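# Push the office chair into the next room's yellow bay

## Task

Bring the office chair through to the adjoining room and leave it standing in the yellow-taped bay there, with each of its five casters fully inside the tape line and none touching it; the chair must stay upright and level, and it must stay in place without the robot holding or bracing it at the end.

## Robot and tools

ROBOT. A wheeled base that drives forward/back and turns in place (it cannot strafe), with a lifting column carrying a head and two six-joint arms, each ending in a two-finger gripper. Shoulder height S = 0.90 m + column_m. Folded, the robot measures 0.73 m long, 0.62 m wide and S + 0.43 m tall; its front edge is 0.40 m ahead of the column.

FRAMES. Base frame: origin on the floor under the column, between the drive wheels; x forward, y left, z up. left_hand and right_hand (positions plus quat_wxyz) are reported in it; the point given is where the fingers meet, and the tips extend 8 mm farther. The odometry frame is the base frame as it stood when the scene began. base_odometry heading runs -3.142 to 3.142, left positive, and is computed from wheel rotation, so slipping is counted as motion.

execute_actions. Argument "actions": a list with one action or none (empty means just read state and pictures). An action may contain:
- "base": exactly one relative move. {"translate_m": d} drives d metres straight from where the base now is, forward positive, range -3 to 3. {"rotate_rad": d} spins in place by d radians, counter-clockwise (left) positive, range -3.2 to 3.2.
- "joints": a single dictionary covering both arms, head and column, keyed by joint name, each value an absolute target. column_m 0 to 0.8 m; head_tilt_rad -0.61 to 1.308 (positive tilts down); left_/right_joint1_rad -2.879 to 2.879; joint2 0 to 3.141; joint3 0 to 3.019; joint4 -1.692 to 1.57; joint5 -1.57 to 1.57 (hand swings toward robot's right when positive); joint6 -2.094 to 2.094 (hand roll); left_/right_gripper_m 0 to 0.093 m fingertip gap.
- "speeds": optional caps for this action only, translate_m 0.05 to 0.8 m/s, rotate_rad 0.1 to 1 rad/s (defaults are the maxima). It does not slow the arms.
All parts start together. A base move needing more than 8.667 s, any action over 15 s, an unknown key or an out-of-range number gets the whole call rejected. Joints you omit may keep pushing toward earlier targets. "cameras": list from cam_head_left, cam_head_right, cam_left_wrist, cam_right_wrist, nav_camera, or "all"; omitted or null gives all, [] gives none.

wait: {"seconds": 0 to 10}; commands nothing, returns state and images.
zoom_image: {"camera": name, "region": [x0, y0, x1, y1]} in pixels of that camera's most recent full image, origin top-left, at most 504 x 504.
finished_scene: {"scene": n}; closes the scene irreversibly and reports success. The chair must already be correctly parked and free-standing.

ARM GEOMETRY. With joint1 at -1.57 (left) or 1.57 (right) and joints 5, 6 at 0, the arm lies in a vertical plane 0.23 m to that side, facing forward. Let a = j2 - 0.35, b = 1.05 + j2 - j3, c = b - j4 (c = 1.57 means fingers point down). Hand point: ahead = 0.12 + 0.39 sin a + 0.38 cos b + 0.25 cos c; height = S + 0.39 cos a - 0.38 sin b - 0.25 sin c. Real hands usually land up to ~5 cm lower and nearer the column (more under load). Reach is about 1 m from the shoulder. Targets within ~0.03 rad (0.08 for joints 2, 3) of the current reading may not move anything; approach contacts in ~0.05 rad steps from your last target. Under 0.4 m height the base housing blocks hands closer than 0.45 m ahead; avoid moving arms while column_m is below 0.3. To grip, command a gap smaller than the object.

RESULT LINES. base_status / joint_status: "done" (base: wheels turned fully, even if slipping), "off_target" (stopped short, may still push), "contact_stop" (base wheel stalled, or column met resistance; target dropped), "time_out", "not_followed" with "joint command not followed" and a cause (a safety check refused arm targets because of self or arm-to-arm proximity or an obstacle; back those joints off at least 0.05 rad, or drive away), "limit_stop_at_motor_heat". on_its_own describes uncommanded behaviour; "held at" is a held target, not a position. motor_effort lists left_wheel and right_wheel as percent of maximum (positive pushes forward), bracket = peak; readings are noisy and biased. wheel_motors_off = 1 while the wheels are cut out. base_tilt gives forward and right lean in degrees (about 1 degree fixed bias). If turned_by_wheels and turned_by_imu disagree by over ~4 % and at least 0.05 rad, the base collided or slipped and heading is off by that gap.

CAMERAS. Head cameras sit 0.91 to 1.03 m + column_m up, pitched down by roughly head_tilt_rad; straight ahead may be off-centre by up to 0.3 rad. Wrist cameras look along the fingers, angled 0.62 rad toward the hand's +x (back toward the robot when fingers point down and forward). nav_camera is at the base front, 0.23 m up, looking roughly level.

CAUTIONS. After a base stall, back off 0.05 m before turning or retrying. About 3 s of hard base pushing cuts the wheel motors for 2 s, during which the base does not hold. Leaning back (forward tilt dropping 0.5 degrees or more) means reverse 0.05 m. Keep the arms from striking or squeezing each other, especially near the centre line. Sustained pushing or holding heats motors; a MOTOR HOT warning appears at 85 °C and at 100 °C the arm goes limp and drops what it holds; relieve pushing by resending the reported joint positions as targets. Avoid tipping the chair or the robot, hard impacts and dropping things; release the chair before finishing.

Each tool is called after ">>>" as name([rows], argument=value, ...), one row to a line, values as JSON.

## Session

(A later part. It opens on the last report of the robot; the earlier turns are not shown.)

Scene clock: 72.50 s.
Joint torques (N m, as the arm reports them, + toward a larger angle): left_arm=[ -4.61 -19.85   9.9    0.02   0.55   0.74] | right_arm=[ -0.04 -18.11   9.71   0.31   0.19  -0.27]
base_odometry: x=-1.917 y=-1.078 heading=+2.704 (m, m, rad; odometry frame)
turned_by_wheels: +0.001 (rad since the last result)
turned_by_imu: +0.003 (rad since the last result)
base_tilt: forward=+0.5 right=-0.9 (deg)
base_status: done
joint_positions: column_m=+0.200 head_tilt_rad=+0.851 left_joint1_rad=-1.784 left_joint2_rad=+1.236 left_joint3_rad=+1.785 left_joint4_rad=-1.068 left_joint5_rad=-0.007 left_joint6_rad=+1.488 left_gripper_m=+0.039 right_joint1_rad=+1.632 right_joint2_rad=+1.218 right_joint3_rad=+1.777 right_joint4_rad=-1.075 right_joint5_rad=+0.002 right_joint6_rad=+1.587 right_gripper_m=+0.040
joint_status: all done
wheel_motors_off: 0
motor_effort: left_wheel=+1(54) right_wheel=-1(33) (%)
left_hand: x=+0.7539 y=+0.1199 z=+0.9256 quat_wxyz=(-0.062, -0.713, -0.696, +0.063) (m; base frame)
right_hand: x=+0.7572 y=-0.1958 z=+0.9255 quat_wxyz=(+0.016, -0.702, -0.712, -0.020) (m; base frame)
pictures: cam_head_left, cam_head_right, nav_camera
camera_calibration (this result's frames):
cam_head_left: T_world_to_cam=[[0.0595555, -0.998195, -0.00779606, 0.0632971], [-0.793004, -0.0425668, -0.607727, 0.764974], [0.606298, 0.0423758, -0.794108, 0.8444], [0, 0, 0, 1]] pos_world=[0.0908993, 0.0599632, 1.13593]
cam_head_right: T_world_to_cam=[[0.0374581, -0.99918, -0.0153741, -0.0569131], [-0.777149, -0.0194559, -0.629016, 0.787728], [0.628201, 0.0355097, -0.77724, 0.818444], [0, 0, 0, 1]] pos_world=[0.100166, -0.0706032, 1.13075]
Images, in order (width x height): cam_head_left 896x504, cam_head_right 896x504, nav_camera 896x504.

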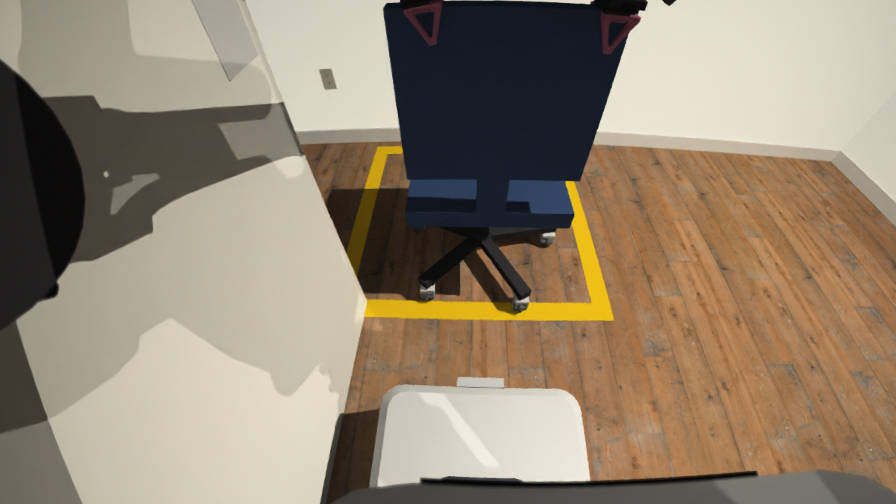

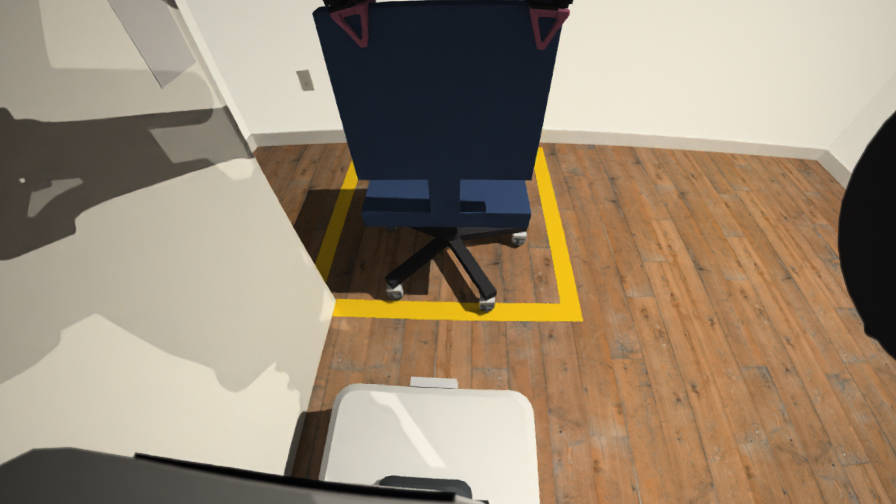

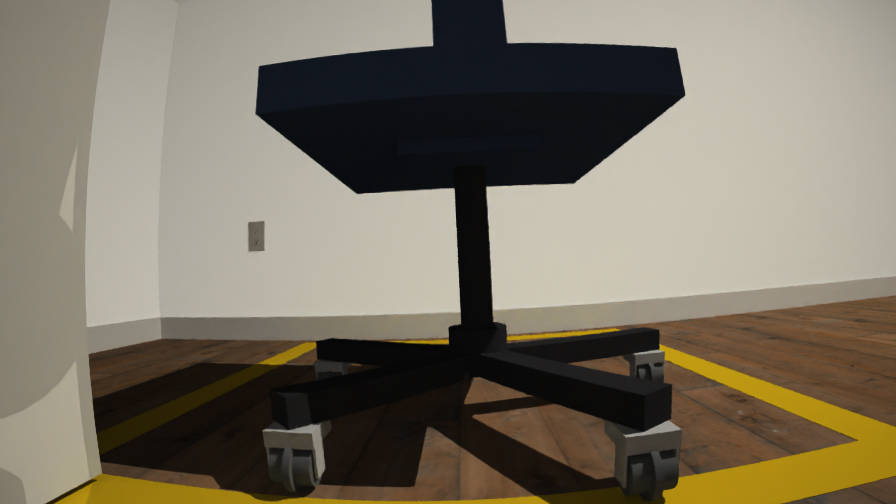

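>>> execute_actions([
  {"base":{"translate_m":0.19},"speeds":{"translate_m":0.12}},
], cameras=[])

>>> execute_actions([
  {"joints":{"left_gripper_m":0.093,"right_gripper_m":0.093}},
], cameras=[])

>>> execute_actions([
  {"joints":{"column_m":0.4}},
], cameras=["cam_head_left","cam_head_right","nav_camera"])

Scene clock: 76.87 s.
Joint torques (N m, as the arm reports them, + toward a larger angle): left_arm=[ -4.57 -19.46   9.99  -0.02   0.58   0.73] | right_arm=[ -0.02 -17.99   9.7    0.27   0.23  -0.27]
base_odometry: x=-2.089 y=-0.998 heading=+2.704 (m, m, rad; odometry frame)
turned_by_wheels: +0.001 (rad since the last result)
turned_by_imu: +0.001 (rad since the last result)
base_tilt: forward=+0.5 right=-1.0 (deg)
base_status: done
joint_positions: column_m=+0.200 head_tilt_rad=+0.852 left_joint1_rad=-1.784 left_joint2_rad=+1.235 left_joint3_rad=+1.784 left_joint4_rad=-1.068 left_joint5_rad=-0.008 left_joint6_rad=+1.488 left_gripper_m=+0.039 right_joint1_rad=+1.632 right_joint2_rad=+1.218 right_joint3_rad=+1.777 right_joint4_rad=-1.076 right_joint5_rad=+0.001 right_joint6_rad=+1.586 right_gripper_m=+0.040
joint_status: not commanded
wheel_motors_off: 0
motor_effort: left_wheel=-1(35) right_wheel=-2(28) (%)
left_hand: x=+0.7538 y=+0.1201 z=+0.9258 quat_wxyz=(-0.062, -0.713, -0.696, +0.063) (m; base frame)
right_hand: x=+0.7570 y=-0.1957 z=+0.9255 quat_wxyz=(+0.016, -0.702, -0.712, -0.020) (m; base frame)
pictures: none
No camera images: the call's "cameras" was empty. Leave "cameras" out to get every camera's image.

Scene clock: 77.77 s.
Joint torques (N m, as the arm reports them, + toward a larger angle): left_arm=[ -4.25 -19.12   9.95  -0.01   0.4    0.06] | right_arm=[  0.25 -18.09   9.71   0.33   0.23  -0.2 ]
base_odometry: x=-2.089 y=-0.998 heading=+2.704 (m, m, rad; odometry frame)
turned_by_wheels: +0.000 (rad since the last result)
turned_by_imu: +0.000 (rad since the last result)
base_tilt: forward=+0.5 right=-0.9 (deg)
base_status: not commanded
joint_positions: column_m=+0.200 head_tilt_rad=+0.852 left_joint1_rad=-1.789 left_joint2_rad=+1.235 left_joint3_rad=+1.784 left_joint4_rad=-1.068 left_joint5_rad=-0.004 left_joint6_rad=+1.562 left_gripper_m=+0.093 right_joint1_rad=+1.628 right_joint2_rad=+1.218 right_joint3_rad=+1.777 right_joint4_rad=-1.076 right_joint5_rad=+0.001 right_joint6_rad=+1.581 right_gripper_m=+0.093
joint_status: all done
wheel_motors_off: 0
motor_effort: left_wheel=+0(1) right_wheel=+3(0) (%)
left_hand: x=+0.7534 y=+0.1169 z=+0.9264 quat_wxyz=(-0.067, -0.738, -0.668, +0.064) (m; base frame)
right_hand: x=+0.7571 y=-0.1974 z=+0.9254 quat_wxyz=(+0.015, -0.700, -0.714, -0.019) (m; base frame)
pictures: none
No camera images: the call's "cameras" was empty. Leave "cameras" out to get every camera's image.

Scene clock: 80.97 s.
Joint torques (N m, as the arm reports them, + toward a larger angle): left_arm=[ -4.37 -18.95   9.97   0.01   0.39   0.11] | right_arm=[  0.19 -18.21   9.67   0.33   0.23  -0.18]
base_odometry: x=-2.089 y=-0.998 heading=+2.704 (m, m, rad; odometry frame)
turned_by_wheels: +0.000 (rad since the last result)
turned_by_imu: +0.000 (rad since the last result)
base_tilt: forward=+0.5 right=-0.9 (deg)
base_status: not commanded
joint_positions: column_m=+0.400 head_tilt_rad=+0.852 left_joint1_rad=-1.789 left_joint2_rad=+1.236 left_joint3_rad=+1.784 left_joint4_rad=-1.068 left_joint5_rad=-0.004 left_joint6_rad=+1.562 left_gripper_m=+0.093 right_joint1_rad=+1.628 right_joint2_rad=+1.221 right_joint3_rad=+1.777 right_joint4_rad=-1.076 right_joint5_rad=+0.001 right_joint6_rad=+1.579 right_gripper_m=+0.093
joint_status: all done
wheel_motors_off: 0
motor_effort: left_wheel=+1(1) right_wheel=+3(0) (%)
left_hand: x=+0.7534 y=+0.1169 z=+1.1260 quat_wxyz=(-0.067, -0.738, -0.668, +0.064) (m; base frame)
right_hand: x=+0.7565 y=-0.1973 z=+1.1233 quat_wxyz=(+0.016, -0.700, -0.714, -0.018) (m; base frame)
pictures: cam_head_left, cam_head_right, nav_camera
camera_calibration (this result's frames):
cam_head_left: T_world_to_cam=[[0.0595521, -0.998195, -0.00782195, 0.0648909], [-0.793268, -0.0425668, -0.607382, 0.885936], [0.605953, 0.0423758, -0.794371, 1.00345], [0, 0, 0, 1]] pos_world=[0.0908775, 0.0599632, 1.33572]
cam_head_right: T_world_to_cam=[[0.0374514, -0.99918, -0.0153904, -0.0538183], [-0.777422, -0.0194559, -0.628678, 0.912953], [0.627863, 0.0355097, -0.777513, 0.974135], [0, 0, 0, 1]] pos_world=[0.100142, -0.0706032, 1.33053]
Images, in order (width x height): cam_head_left 896x504, cam_head_right 896x504, nav_camera 896x504.

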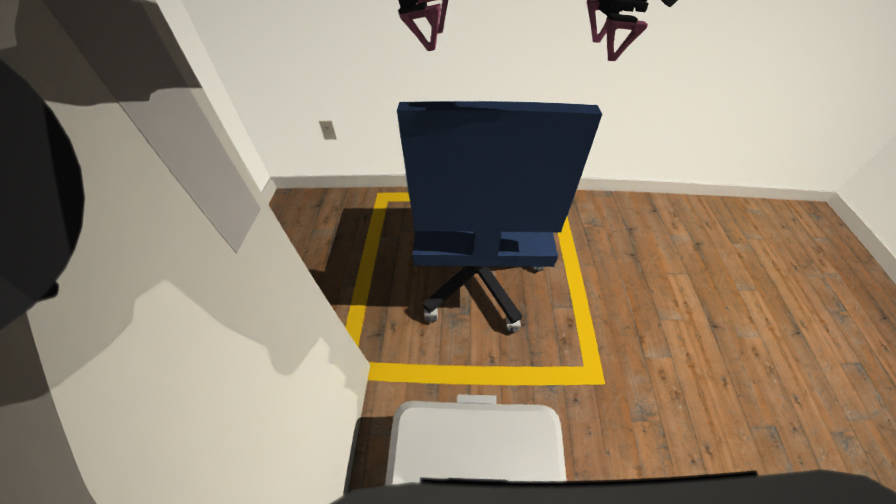

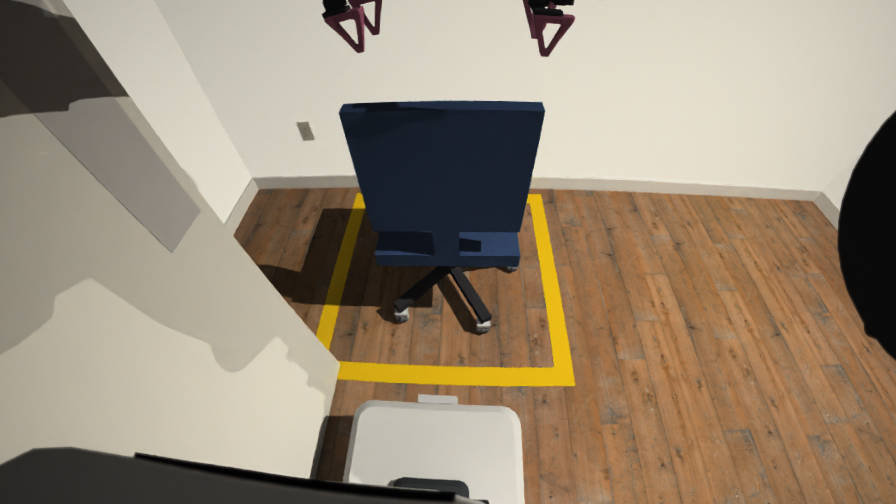

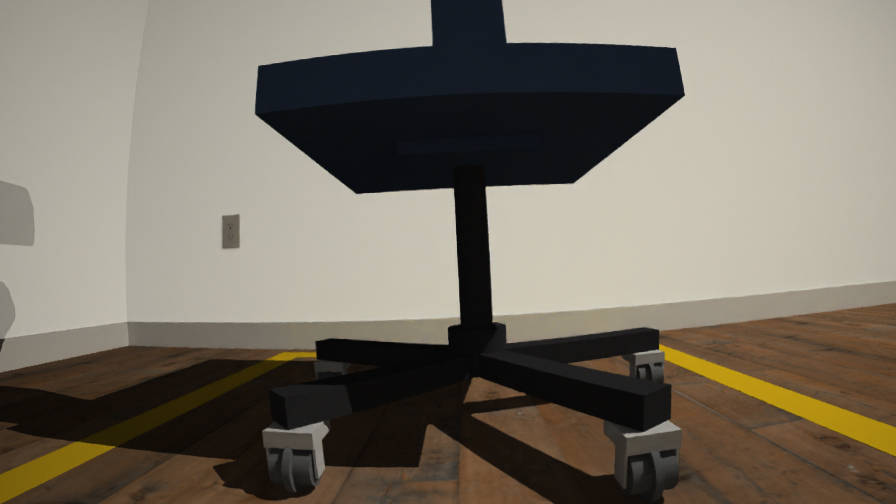

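>>> finished_scene(scene=2)

The scene is finished: the task was done.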